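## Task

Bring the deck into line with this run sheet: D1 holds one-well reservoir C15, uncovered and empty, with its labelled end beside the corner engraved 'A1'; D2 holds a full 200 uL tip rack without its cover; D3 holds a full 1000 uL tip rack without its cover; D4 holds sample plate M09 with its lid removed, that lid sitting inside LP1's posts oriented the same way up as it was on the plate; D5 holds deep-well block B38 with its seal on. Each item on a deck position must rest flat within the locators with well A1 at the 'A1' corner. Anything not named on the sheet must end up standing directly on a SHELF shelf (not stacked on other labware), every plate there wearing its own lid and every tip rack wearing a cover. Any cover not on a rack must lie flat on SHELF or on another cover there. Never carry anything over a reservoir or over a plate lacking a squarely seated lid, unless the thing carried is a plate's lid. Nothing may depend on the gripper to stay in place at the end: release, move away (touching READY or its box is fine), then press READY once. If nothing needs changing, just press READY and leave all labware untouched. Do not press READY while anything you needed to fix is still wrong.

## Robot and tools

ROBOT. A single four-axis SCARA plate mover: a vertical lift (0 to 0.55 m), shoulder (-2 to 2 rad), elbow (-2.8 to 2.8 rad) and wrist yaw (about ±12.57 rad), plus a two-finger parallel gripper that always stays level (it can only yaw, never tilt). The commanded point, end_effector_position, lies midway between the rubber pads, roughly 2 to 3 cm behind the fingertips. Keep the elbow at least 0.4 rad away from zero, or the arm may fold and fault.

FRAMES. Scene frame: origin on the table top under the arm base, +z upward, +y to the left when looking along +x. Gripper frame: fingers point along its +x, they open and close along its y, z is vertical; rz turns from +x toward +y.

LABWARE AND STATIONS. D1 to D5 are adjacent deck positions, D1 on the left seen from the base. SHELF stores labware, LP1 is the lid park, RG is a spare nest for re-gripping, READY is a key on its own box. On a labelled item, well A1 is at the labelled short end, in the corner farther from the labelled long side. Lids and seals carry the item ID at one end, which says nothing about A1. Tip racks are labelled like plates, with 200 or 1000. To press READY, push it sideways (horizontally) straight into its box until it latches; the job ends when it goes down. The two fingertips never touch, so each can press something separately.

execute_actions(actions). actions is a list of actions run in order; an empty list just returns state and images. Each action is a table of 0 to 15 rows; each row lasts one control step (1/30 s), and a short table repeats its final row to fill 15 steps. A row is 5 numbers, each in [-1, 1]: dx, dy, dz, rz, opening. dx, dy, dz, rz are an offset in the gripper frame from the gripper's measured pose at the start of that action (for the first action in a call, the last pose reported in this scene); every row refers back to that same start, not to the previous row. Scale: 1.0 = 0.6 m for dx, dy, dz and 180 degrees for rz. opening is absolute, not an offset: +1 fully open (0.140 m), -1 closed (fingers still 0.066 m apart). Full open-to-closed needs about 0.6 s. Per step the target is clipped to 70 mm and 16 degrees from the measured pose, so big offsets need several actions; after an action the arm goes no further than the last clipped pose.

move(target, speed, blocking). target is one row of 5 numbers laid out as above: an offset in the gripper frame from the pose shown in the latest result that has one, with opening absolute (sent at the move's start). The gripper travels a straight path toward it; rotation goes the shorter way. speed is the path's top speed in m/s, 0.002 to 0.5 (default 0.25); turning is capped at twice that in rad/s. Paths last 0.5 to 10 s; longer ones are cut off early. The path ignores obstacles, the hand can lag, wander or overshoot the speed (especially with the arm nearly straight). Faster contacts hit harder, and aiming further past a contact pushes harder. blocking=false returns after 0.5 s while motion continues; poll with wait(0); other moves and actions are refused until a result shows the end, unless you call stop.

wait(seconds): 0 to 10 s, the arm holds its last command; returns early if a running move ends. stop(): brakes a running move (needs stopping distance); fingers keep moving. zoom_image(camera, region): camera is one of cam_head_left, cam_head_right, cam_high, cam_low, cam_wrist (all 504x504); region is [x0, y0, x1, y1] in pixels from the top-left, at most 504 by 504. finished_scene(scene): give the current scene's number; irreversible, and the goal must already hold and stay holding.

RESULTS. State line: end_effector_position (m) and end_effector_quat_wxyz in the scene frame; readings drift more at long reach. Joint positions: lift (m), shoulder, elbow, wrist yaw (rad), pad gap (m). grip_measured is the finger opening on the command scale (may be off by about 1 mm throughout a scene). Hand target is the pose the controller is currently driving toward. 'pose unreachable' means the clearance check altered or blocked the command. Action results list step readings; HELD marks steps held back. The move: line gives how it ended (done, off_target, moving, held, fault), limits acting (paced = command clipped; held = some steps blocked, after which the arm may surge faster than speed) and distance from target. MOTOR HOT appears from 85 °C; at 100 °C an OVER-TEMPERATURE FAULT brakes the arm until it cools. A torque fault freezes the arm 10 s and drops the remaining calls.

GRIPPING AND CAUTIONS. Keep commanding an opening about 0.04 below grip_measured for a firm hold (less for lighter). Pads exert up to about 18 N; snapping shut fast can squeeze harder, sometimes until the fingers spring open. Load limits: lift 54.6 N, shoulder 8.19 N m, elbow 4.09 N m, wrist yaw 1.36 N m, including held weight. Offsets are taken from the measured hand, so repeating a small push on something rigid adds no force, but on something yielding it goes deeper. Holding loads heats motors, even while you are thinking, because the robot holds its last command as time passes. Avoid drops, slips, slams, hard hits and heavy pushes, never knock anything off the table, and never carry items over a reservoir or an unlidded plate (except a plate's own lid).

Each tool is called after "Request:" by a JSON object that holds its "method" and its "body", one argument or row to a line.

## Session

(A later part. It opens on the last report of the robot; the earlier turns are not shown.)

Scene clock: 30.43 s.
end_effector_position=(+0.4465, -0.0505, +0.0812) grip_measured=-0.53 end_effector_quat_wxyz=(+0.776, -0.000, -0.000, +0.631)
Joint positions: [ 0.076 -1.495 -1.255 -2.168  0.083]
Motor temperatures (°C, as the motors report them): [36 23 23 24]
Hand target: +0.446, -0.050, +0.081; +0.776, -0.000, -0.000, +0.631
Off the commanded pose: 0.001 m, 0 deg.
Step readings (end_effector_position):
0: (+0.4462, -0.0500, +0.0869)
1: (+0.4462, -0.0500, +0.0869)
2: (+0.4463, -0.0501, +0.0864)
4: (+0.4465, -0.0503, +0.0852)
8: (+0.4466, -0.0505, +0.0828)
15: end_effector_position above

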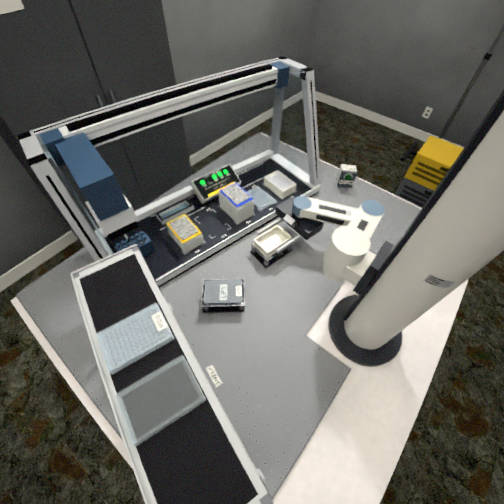

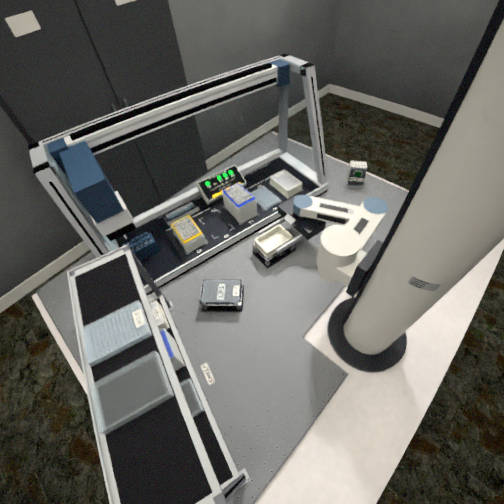

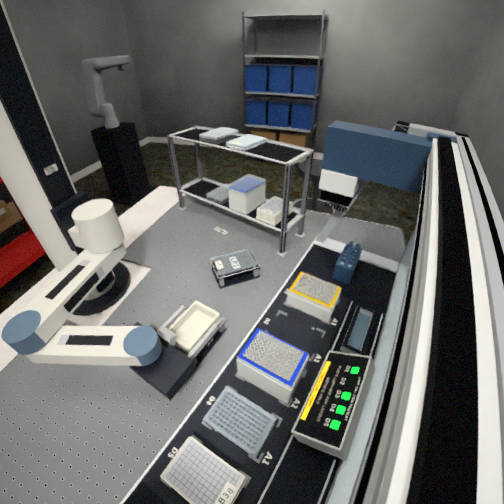

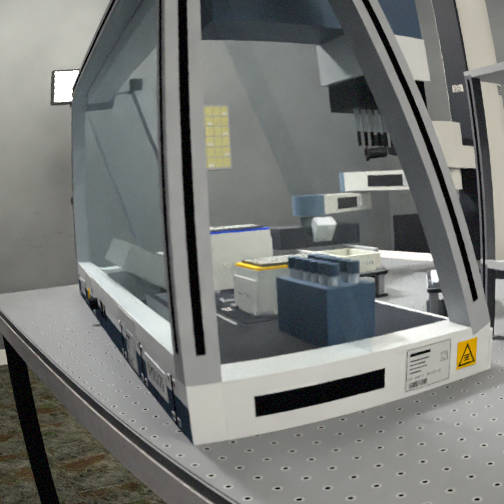

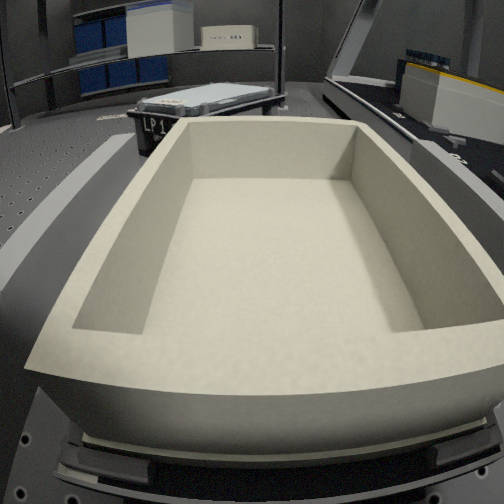

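Request:
{"method": "execute_actions", "body": {
  "actions": []
}}

Scene clock: 31.73 s.
end_effector_position=(+0.4465, -0.0505, +0.0813) grip_measured=-0.53 end_effector_quat_wxyz=(+0.776, -0.000, -0.000, +0.631)
Joint positions: [ 0.076 -1.495 -1.255 -2.168  0.083]
Motor temperatures (°C, as the motors report them): [36 23 23 24]
Hand target: +0.446, -0.050, +0.081; +0.776, -0.000, -0.000, +0.631
Off the commanded pose: 0.001 m, 0 deg.

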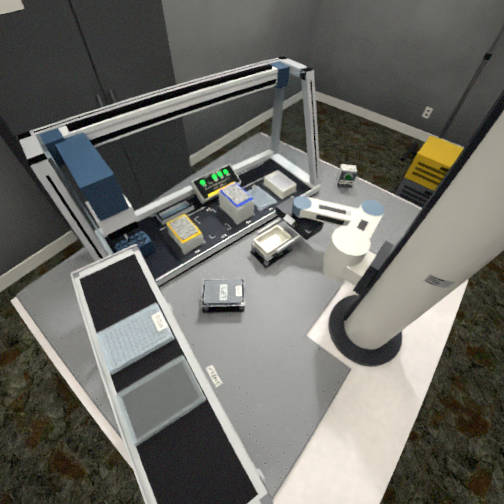

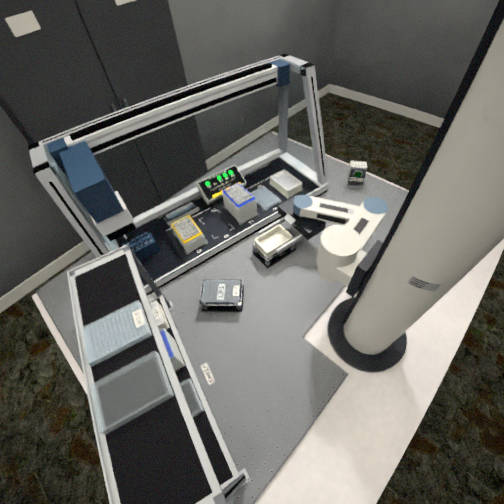

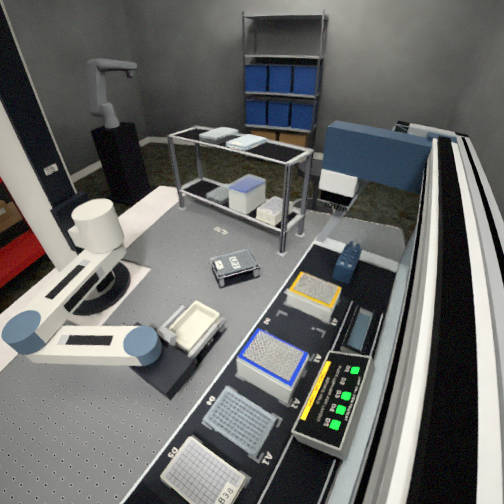

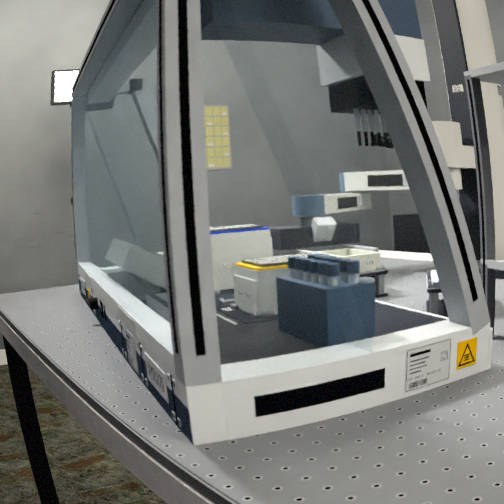

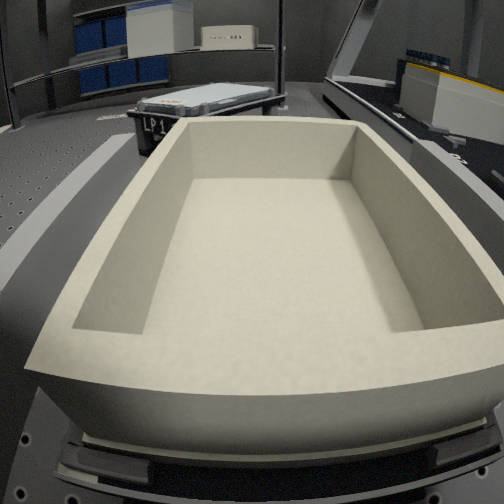

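Request:
{"method": "execute_actions", "body": {
  "actions": [
    [[0,0,0,0,-0.52],[0,0,0,0,-0.45],[0,0,0,0,-0.35],[0,0,0,0,-0.22],[0,0,0,0,-0.1],[0,0,0,0,-0.1],[0,0,0.004,0,-0.1],[0,0,0.01,0,-0.1],[0,0,0.017,0,-0.1],[0,0,0.024,0,-0.1],[0,0,0.031,0,-0.1],[0,0,0.037,0,-0.1],[0,0,0.041,0,-0.1],[0,0,0.042,0,-0.1],[0,0,0.042,0,-0.1]]
  ]
}}

Scene clock: 34.27 s.
end_effector_position=(+0.4466, -0.0505, +0.1062) grip_measured=-0.10 end_effector_quat_wxyz=(+0.776, -0.000, -0.000, +0.631)
Joint positions: [ 0.101 -1.495 -1.255 -2.168  0.099]
Motor temperatures (°C, as the motors report them): [36 23 23 24]
Hand target: +0.447, -0.050, +0.106; +0.776, -0.000, -0.000, +0.631
Off the commanded pose: 0.000 m, 0 deg.
Step readings (end_effector_position):
0: (+0.4465, -0.0505, +0.0813)
1: (+0.4465, -0.0505, +0.0813)
2: (+0.4466, -0.0505, +0.0815)
4: (+0.4466, -0.0505, +0.0813)
8: (+0.4466, -0.0505, +0.0825)
15: end_effector_position above

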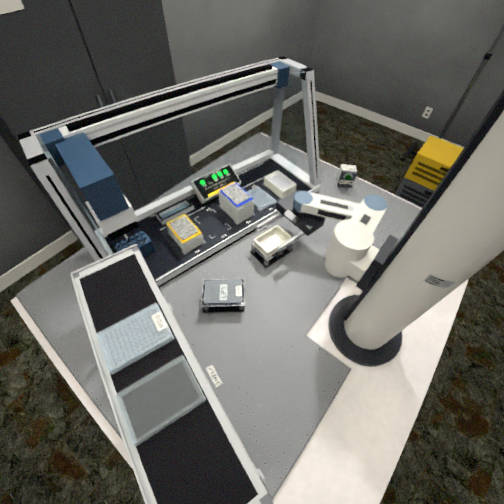

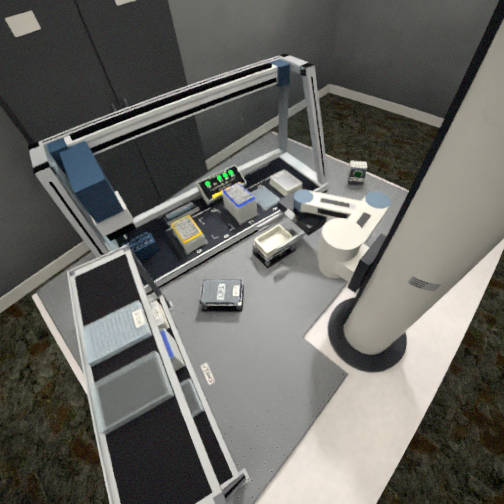

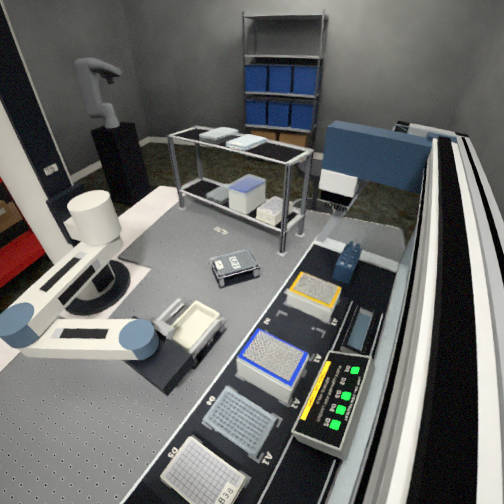

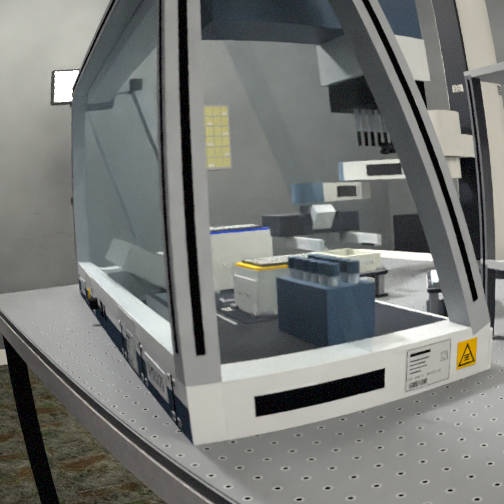

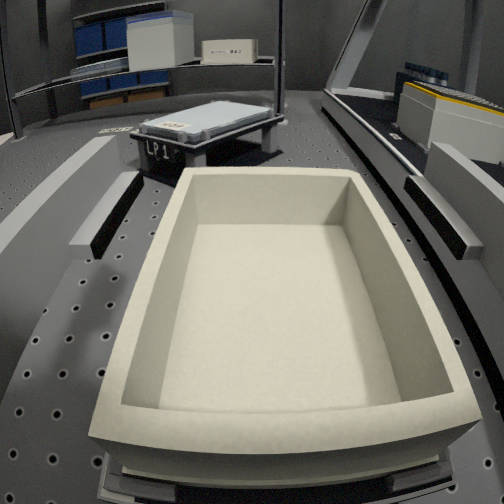

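Request:
{"method": "zoom_image", "body": {
  "camera": "cam_head_left",
  "region": [240, 215, 310, 275]
}}

Request:
{"method": "zoom_image", "body": {
  "camera": "cam_head_right",
  "region": [240, 215, 310, 275]
}}

Region (240, 215, 310, 275) of cam_head_left's 504x504 image, scaled by 7.200, with more detail than that image has; it fills the top 432 rows of this view, and the rest is white.

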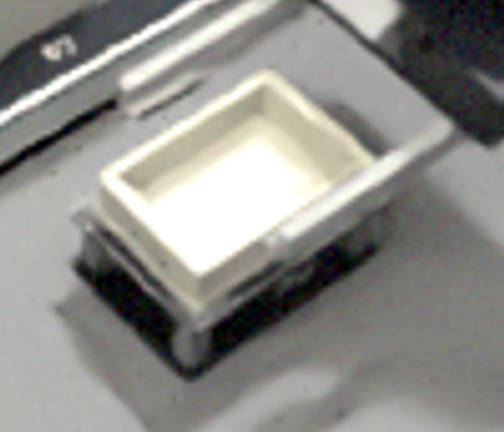

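Region (240, 215, 310, 275) of cam_head_right's 504x504 image, scaled by 7.200, with more detail than that image has; it fills the top 432 rows of this view, and the rest is white.

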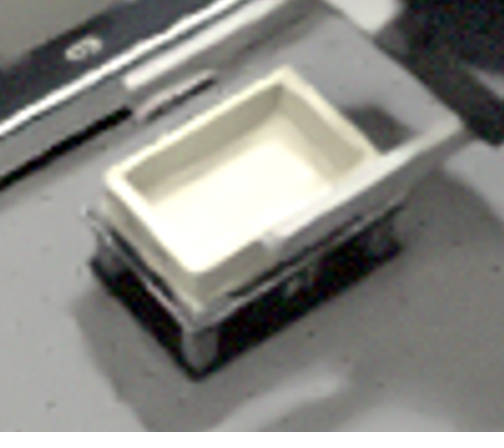

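Request:
{"method": "zoom_image", "body": {
  "camera": "cam_low",
  "region": [320, 235, 400, 295]
}}

Region (320, 235, 400, 295) of cam_low's 504x504 image, scaled by 6.300, with more detail than that image has; it fills the top 378 rows of this view, and the rest is white.

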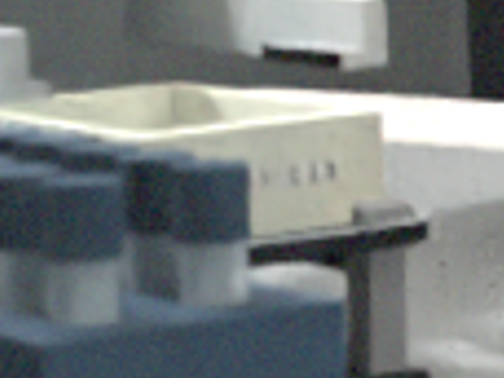

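Request:
{"method": "move", "body": {
  "target": [0.411, -0.2235, 0, -0.5018, -0.1],
  "speed": 0.5
}}

Scene clock: 37.17 s.
end_effector_position=(+0.6276, +0.1639, +0.1062) grip_measured=-0.10 end_effector_quat_wxyz=(+0.994, -0.000, -0.000, -0.105)
Joint positions: [ 0.101 -0.156 -1.579 -4.76   0.099]
Motor temperatures (°C, as the motors report them): [36 23 23 24]
Hand target: +0.628, +0.164, +0.106; +0.994, -0.000, -0.000, -0.105
Off the commanded pose: 0.001 m, 0 deg.
move: done

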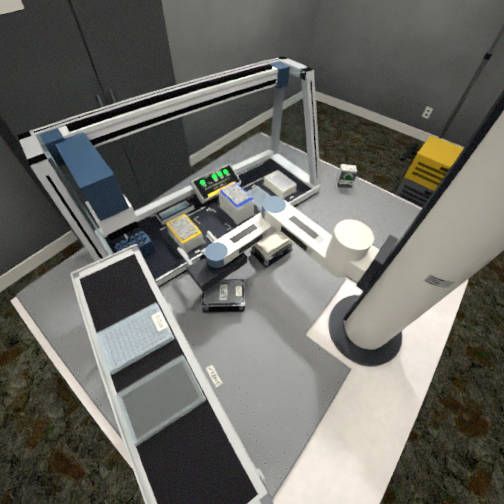

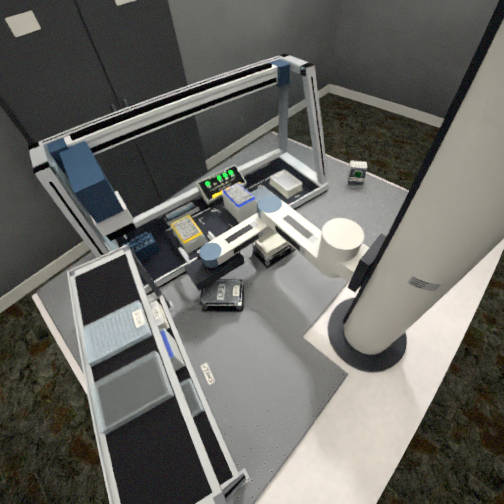

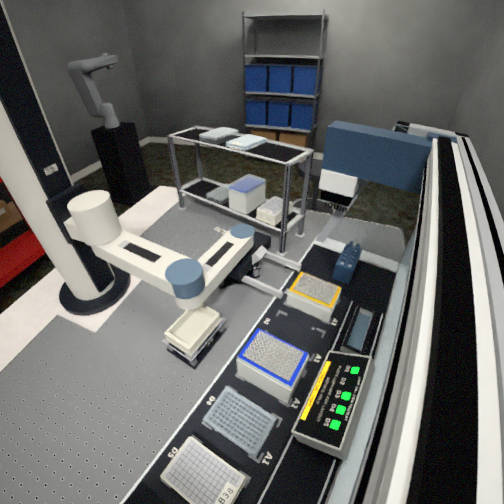

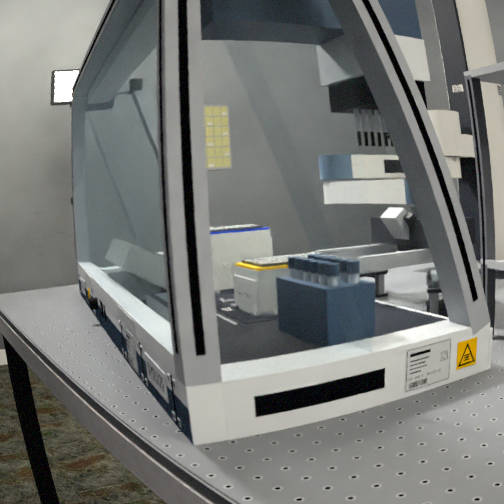

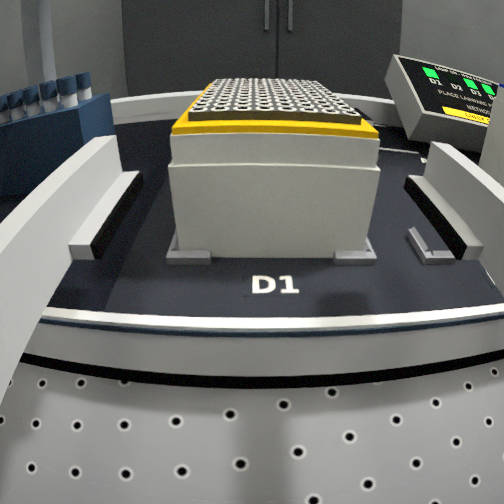

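Request:
{"method": "zoom_image", "body": {
  "camera": "cam_wrist",
  "region": [160, 70, 390, 280]
}}

Region (160, 70, 390, 280) of cam_wrist's 504x504 image, scaled by 2.191, with more detail than that image has; it fills the top 460 rows of this view, and the rest is white.

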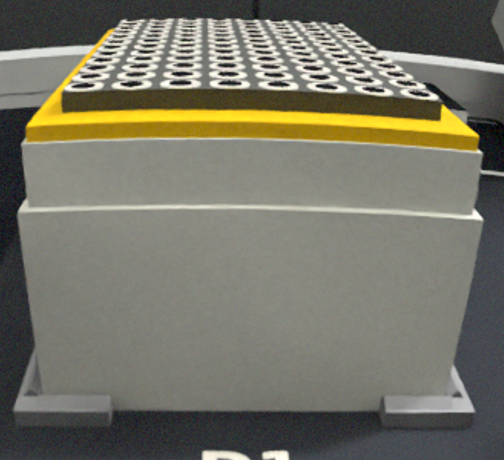

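Request:
{"method": "move", "body": {
  "target": [0.1447, -0.0008, -0.0403, 0, -0.1],
  "speed": 0.3
}}

Scene clock: 38.57 s.
end_effector_position=(+0.7125, +0.1451, +0.0820) grip_measured=-0.10 end_effector_quat_wxyz=(+0.994, -0.000, -0.000, -0.106)
Joint positions: [ 0.077 -0.114 -1.992 -4.389  0.099]
Motor temperatures (°C, as the motors report them): [36 23 23 24]
Hand target: +0.712, +0.145, +0.082; +0.994, -0.000, -0.000, -0.105
Off the commanded pose: 0.000 m, 0 deg.
move: done

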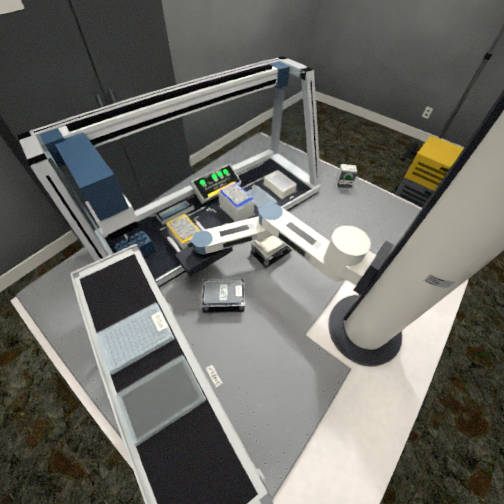

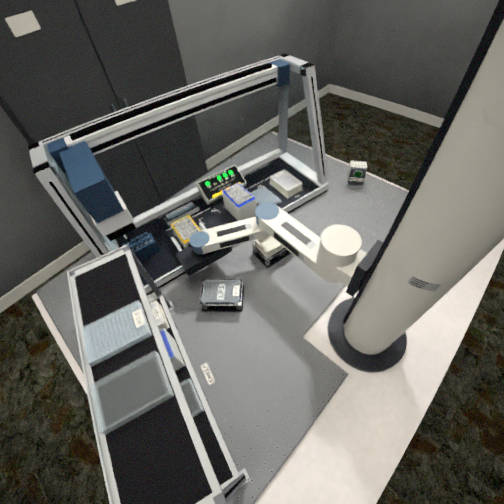

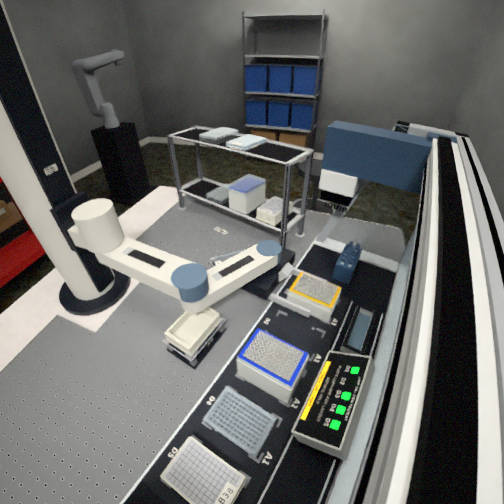

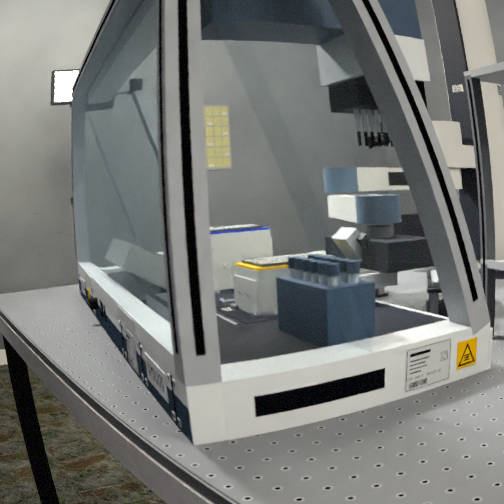

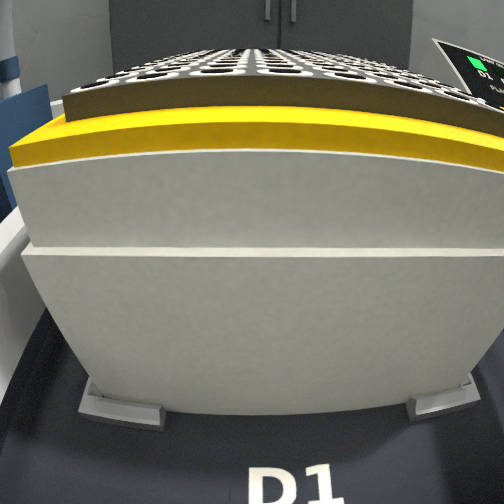

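Request:
{"method": "execute_actions", "body": {
  "actions": [
    [[0,0,0,0,-0.2],[0,0,0,0,-0.3],[0,0,0,0,-0.38],[0,0,0,0,-0.42],[0,0,0,0,-0.445],[0,0,0,0,-0.465],[0,0,0,0,-0.485],[0,0,0,0,-0.5],[0,0,0,0,-0.51],[0,0,0,0,-0.51],[0,0,0.002,0,-0.51],[0,0,0.006,0,-0.51],[0,0,0.011,0,-0.51],[0,0,0.015,0,-0.51],[0,0,0.0175,0,-0.51]]
  ]
}}

Scene clock: 39.33 s.
end_effector_position=(+0.7125, +0.1451, +0.0901) grip_measured=-0.46 end_effector_quat_wxyz=(+0.994, -0.000, -0.000, -0.106)
Joint positions: [ 0.085 -0.114 -1.992 -4.389  0.086]
Motor temperatures (°C, as the motors report them): [36 23 23 24]
Hand target: +0.712, +0.145, +0.092; +0.994, -0.000, -0.000, -0.106
Off the commanded pose: 0.002 m, 0 deg.
Step readings (end_effector_position):
0: (+0.7125, +0.1451, +0.0820)
1: (+0.7125, +0.1451, +0.0820)
2: (+0.7125, +0.1451, +0.0820)
4: (+0.7125, +0.1451, +0.0820)
8: (+0.7125, +0.1451, +0.0820)
15: end_effector_position above

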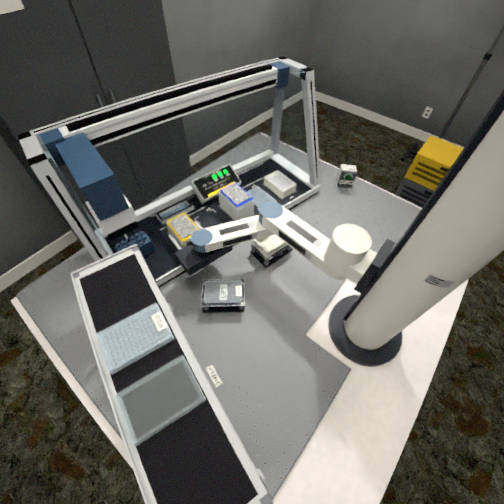

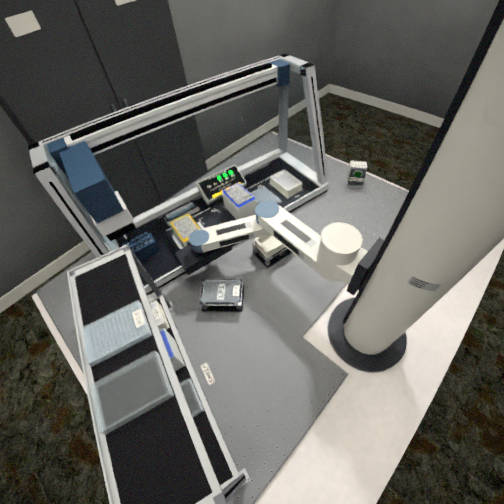

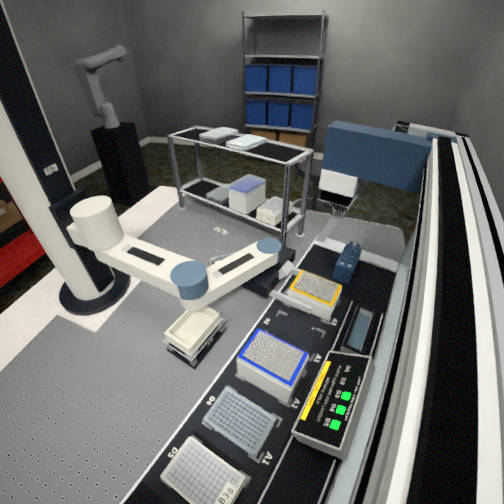

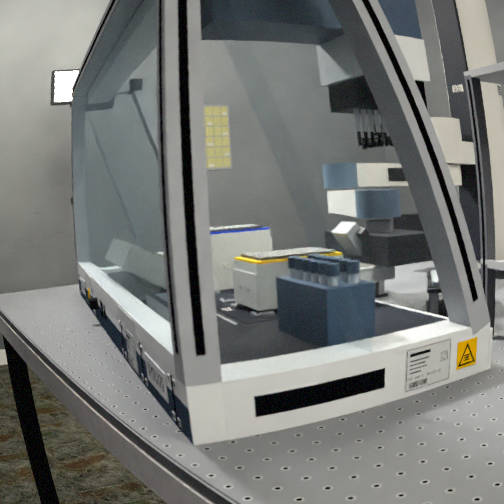

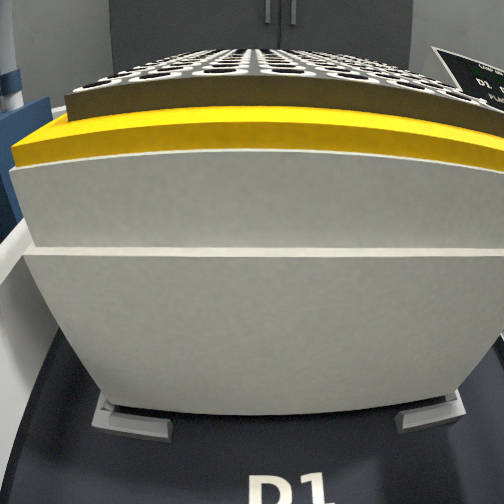

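Request:
{"method": "execute_actions", "body": {
  "actions": []
}}

Request:
{"method": "zoom_image", "body": {
  "camera": "cam_wrist",
  "region": [80, 380, 200, 460]
}}

Request:
{"method": "zoom_image", "body": {
  "camera": "cam_wrist",
  "region": [370, 370, 490, 450]
}}

Scene clock: 39.47 s.
end_effector_position=(+0.7125, +0.1451, +0.0925) grip_measured=-0.46 end_effector_quat_wxyz=(+0.994, -0.000, -0.000, -0.106)
Joint positions: [ 0.088 -0.114 -1.992 -4.389  0.086]
Motor temperatures (°C, as the motors report them): [36 23 23 24]
Hand target: +0.712, +0.145, +0.092; +0.994, -0.000, -0.000, -0.106
Off the commanded pose: 0.000 m, 0 deg.

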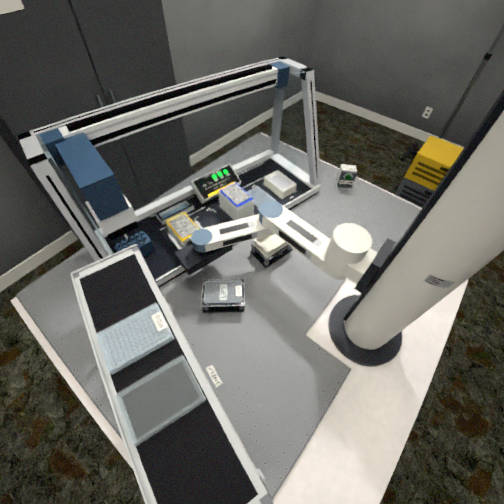

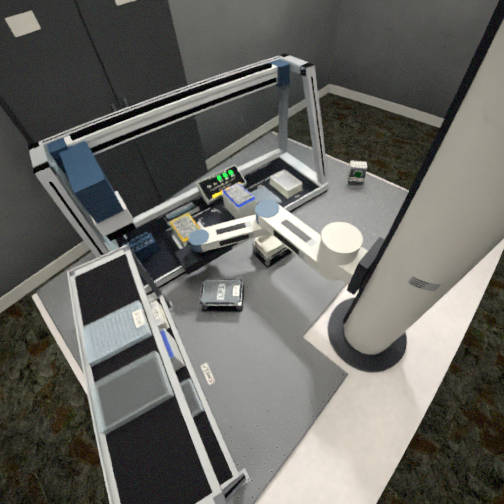

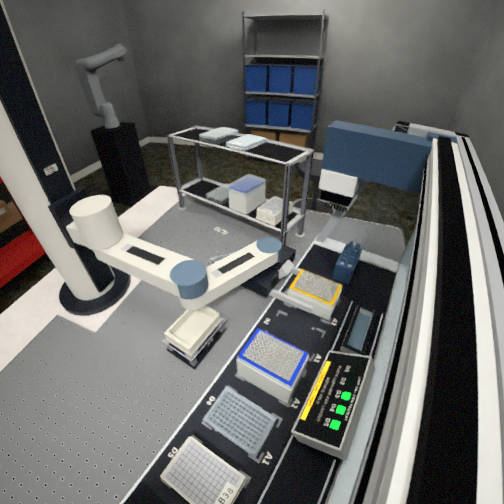

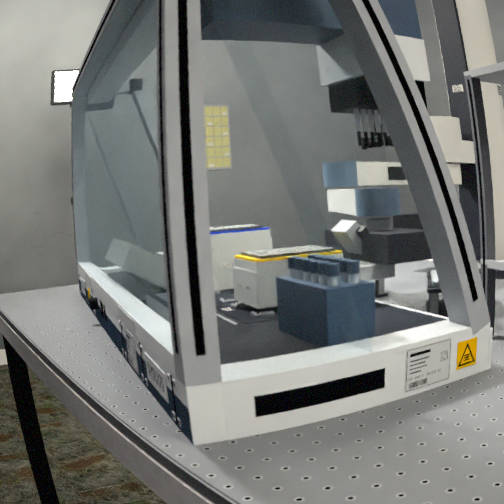

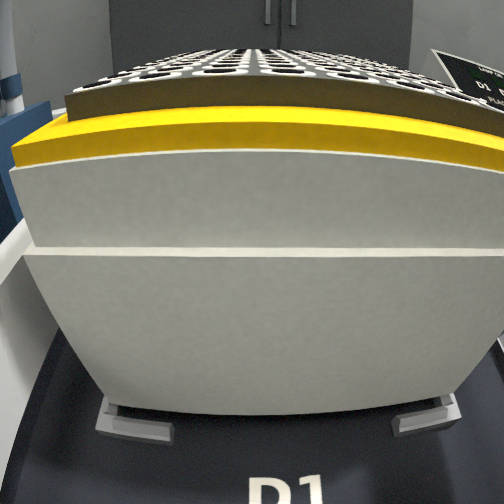

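Region (80, 380, 200, 460) of cam_wrist's 504x504 image, scaled by 4.200, with more detail than that image has.

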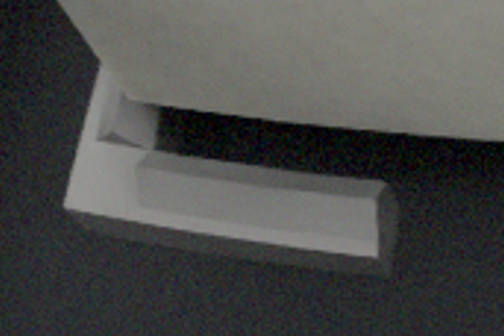

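Region (370, 370, 490, 450) of cam_wrist's 504x504 image, scaled by 4.200, with more detail than that image has.

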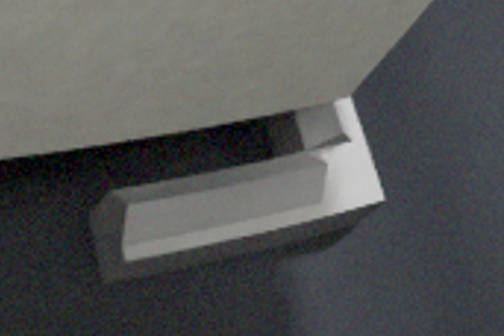

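Request:
{"method": "move", "body": {
  "target": [0.0004, -0.2062, 0, 0, -0.51],
  "speed": 0.3
}}

Request:
{"method": "zoom_image", "body": {
  "camera": "cam_wrist",
  "region": [80, 380, 200, 460]
}}

Request:
{"method": "zoom_image", "body": {
  "camera": "cam_wrist",
  "region": [370, 370, 490, 450]
}}

Scene clock: 40.90 s.
end_effector_position=(+0.6869, +0.0238, +0.0925) grip_measured=-0.46 end_effector_quat_wxyz=(+0.994, -0.000, -0.000, -0.106)
Joint positions: [ 0.087 -0.543 -1.627 -4.325  0.086]
Motor temperatures (°C, as the motors report them): [36 23 23 24]
Hand target: +0.687, +0.024, +0.093; +0.994, -0.000, -0.000, -0.106
Off the commanded pose: 0.000 m, 0 deg.
move: done

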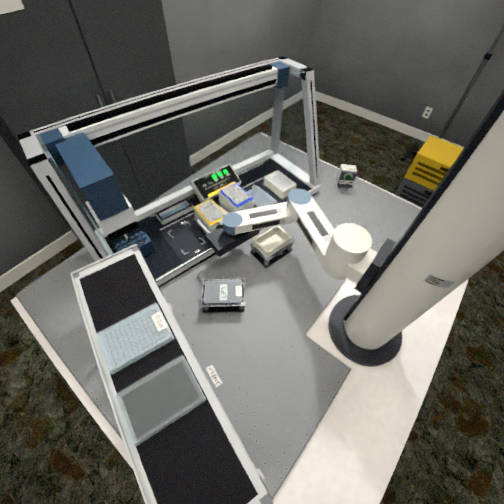

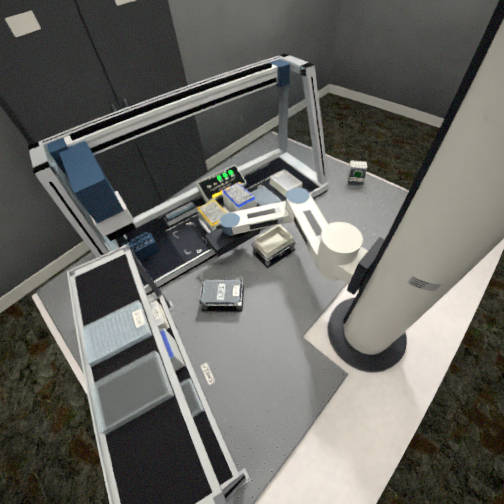

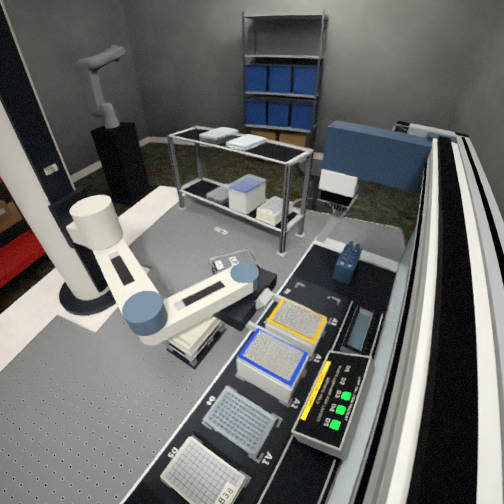

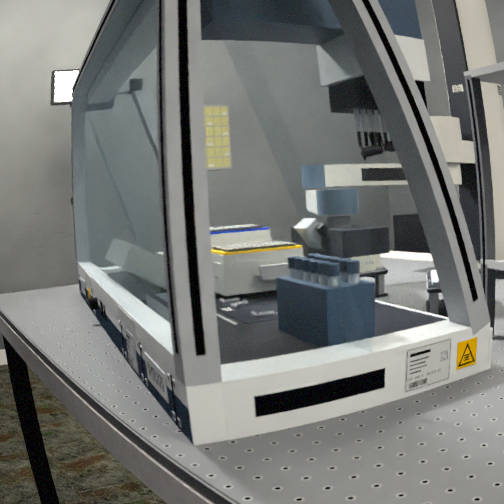

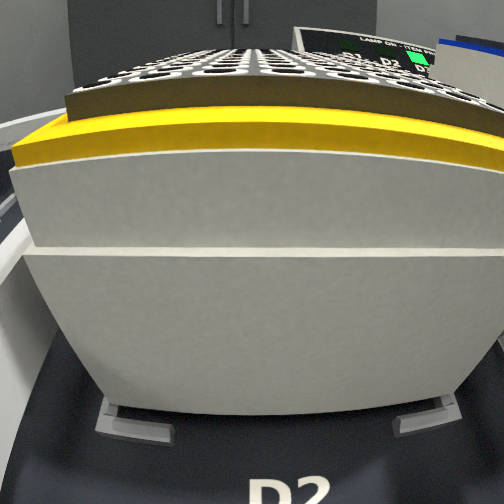

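Region (80, 380, 200, 460) of cam_wrist's 504x504 image, scaled by 4.200, with more detail than that image has.

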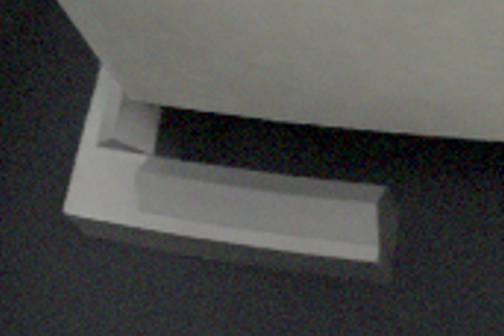

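Region (370, 370, 490, 450) of cam_wrist's 504x504 image, scaled by 4.200, with more detail than that image has.

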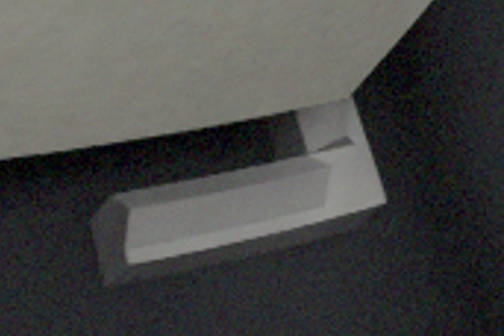

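Request:
{"method": "execute_actions", "body": {
  "actions": [
    [[-0.0003,0.0004,-0.001,0,-0.51],[-0.0005,0.0008,-0.003,0,-0.51],[-0.0005,0.0008,-0.0055,0,-0.51],[-0.0005,0.0008,-0.008,0,-0.51],[-0.0005,0.0008,-0.0102,0,-0.51],[-0.0005,0.0008,-0.0122,0,-0.51],[-0.0005,0.0008,-0.014,0,-0.51],[-0.0005,0.0008,-0.0154,0,-0.51],[-0.0005,0.0008,-0.0164,0,-0.51],[-0.0005,0.0008,-0.0171,0,-0.51],[-0.0005,0.0008,-0.0176,0,-0.51],[-0.0005,0.0008,-0.0178,0,-0.51],[-0.0005,0.0008,-0.0178,0,-0.5],[-0.0005,0.0008,-0.0178,0,-0.49],[-0.0005,0.0008,-0.0178,0,-0.48]]
  ]
}}

Request:
{"method": "zoom_image", "body": {
  "camera": "cam_wrist",
  "region": [60, 350, 500, 450]
}}

Scene clock: 41.87 s.
end_effector_position=(+0.6868, +0.0242, +0.0819) grip_measured=-0.46 end_effector_quat_wxyz=(+0.994, -0.000, -0.000, -0.106)
Joint positions: [ 0.077 -0.543 -1.626 -4.327  0.086]
Motor temperatures (°C, as the motors report them): [36 23 23 24]
Hand target: +0.687, +0.024, +0.082; +0.994, -0.000, -0.000, -0.106
Off the commanded pose: 0.000 m, 0 deg.
Step readings (end_effector_position):
0: (+0.6869, +0.0238, +0.0925)
1: (+0.6869, +0.0239, +0.0924)
2: (+0.6869, +0.0239, +0.0918)
4: (+0.6868, +0.0242, +0.0893)
8: (+0.6868, +0.0242, +0.0840)
15: end_effector_position above

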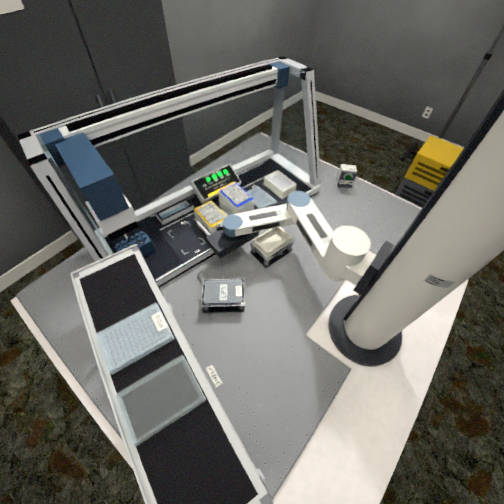

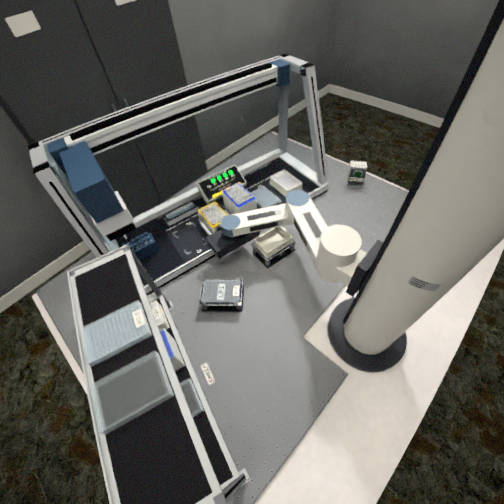

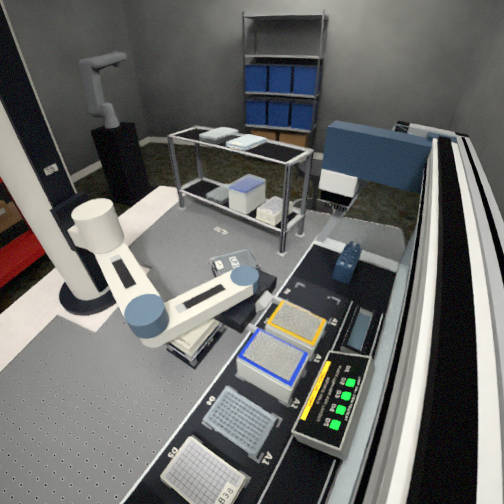

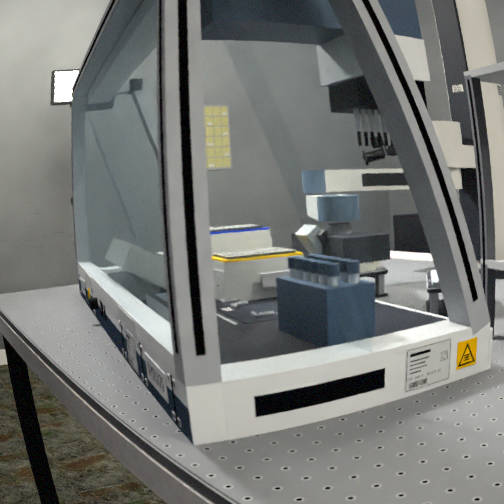

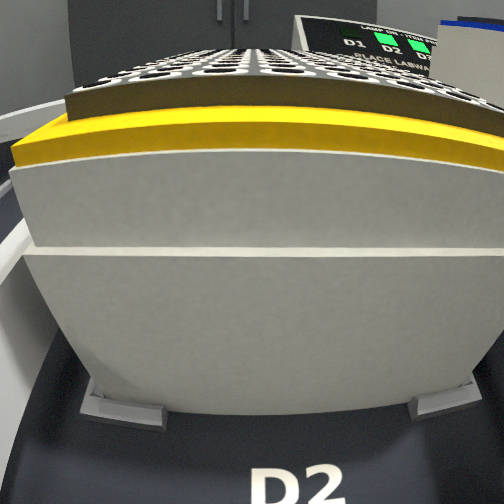

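Region (60, 350, 500, 450) of cam_wrist's 504x504 image, scaled by 1.145, with more detail than that image has; it fills the top 115 rows of this view, and the rest is white.

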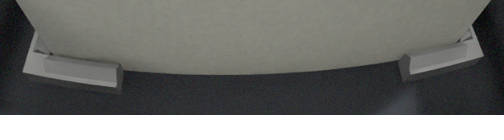

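Request:
{"method": "execute_actions", "body": {
  "actions": [
    [[0,0,0,0,-0.44],[0,0,0,0,-0.36],[0,0,0,0,-0.25],[0,0,0,0,-0.14],[0,0,0.002,0,-0.1],[-0.001,0,0.006,0,-0.1],[-0.003,0,0.012,0,-0.1],[-0.006,0,0.019,0,-0.1],[-0.010,0,0.026,0,-0.1],[-0.015,0,0.032,0,-0.1],[-0.021,0,0.037,0,-0.1],[-0.028,0,0.040,0,-0.1],[-0.036,0,0.041,0,-0.1],[-0.045,0,0.041,0,-0.1],[-0.054,0,0.041,0,-0.1]],
    [[-0.02,0,0,0,-0.1],[-0.03,0,0,0,-0.1],[-0.04,0,0,0,-0.1],[-0.05,0,0,0,-0.1],[-0.06,0,0,0,-0.1],[-0.07,0,0,0,-0.1],[-0.079,0,0,0,-0.1],[-0.087,0,0,0,-0.1],[-0.094,0,0,0,-0.1],[-0.1,0,0,0,-0.1],[-0.104,0,0,0,-0.1],[-0.107,0,0,0,-0.1],[-0.108,0,0,0,-0.1],[-0.108,0,0,0,-0.1],[-0.108,0,0,0,-0.1]]
  ]
}}

Scene clock: 43.73 s.
end_effector_position=(+0.6005, +0.0433, +0.1067) grip_measured=-0.10 end_effector_quat_wxyz=(+0.994, -0.000, -0.000, -0.105)
Joint positions: [ 0.102 -0.609 -1.21  -4.675  0.099]
Motor temperatures (°C, as the motors report them): [36 23 23 24]
Hand target: +0.601, +0.043, +0.107; +0.994, -0.000, -0.000, -0.106
Off the commanded pose: 0.000 m, 0 deg.
Step readings (end_effector_position; steps 1 to 15: 1st action; 16 to 30: 2nd action):
0: (+0.6868, +0.0242, +0.0819)
1: (+0.6868, +0.0242, +0.0820)
2: (+0.6868, +0.0242, +0.0820)
4: (+0.6868, +0.0242, +0.0820)
8: (+0.6856, +0.0245, +0.0878)
15: (+0.6640, +0.0294, +0.1067)
16: (+0.6591, +0.0305, +0.1066)
17: (+0.6548, +0.0315, +0.1066)
19: (+0.6449, +0.0337, +0.1067)
23: (+0.6225, +0.0386, +0.1067)
30: end_effector_position above

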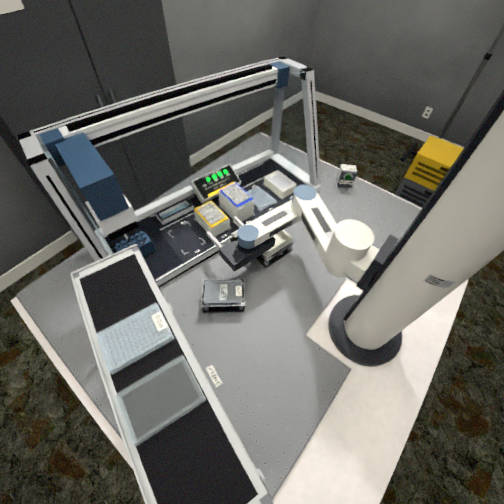

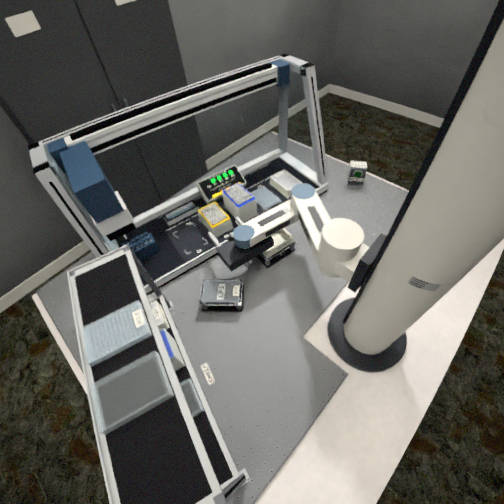

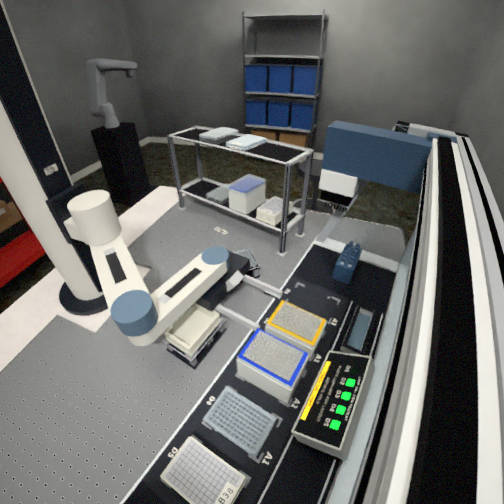

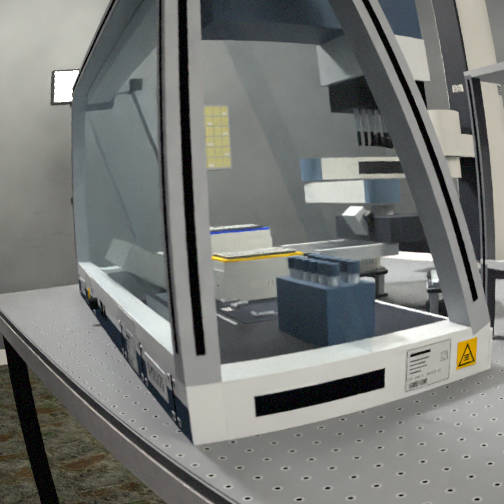

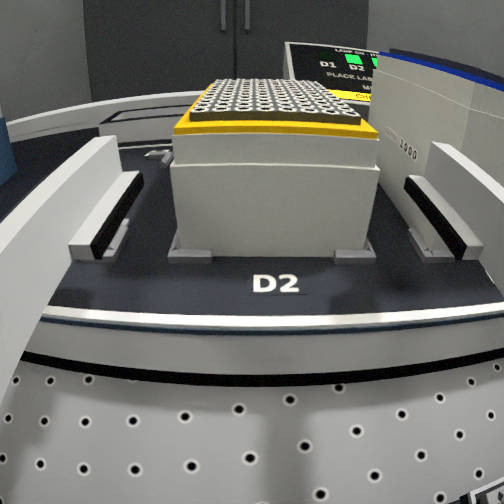

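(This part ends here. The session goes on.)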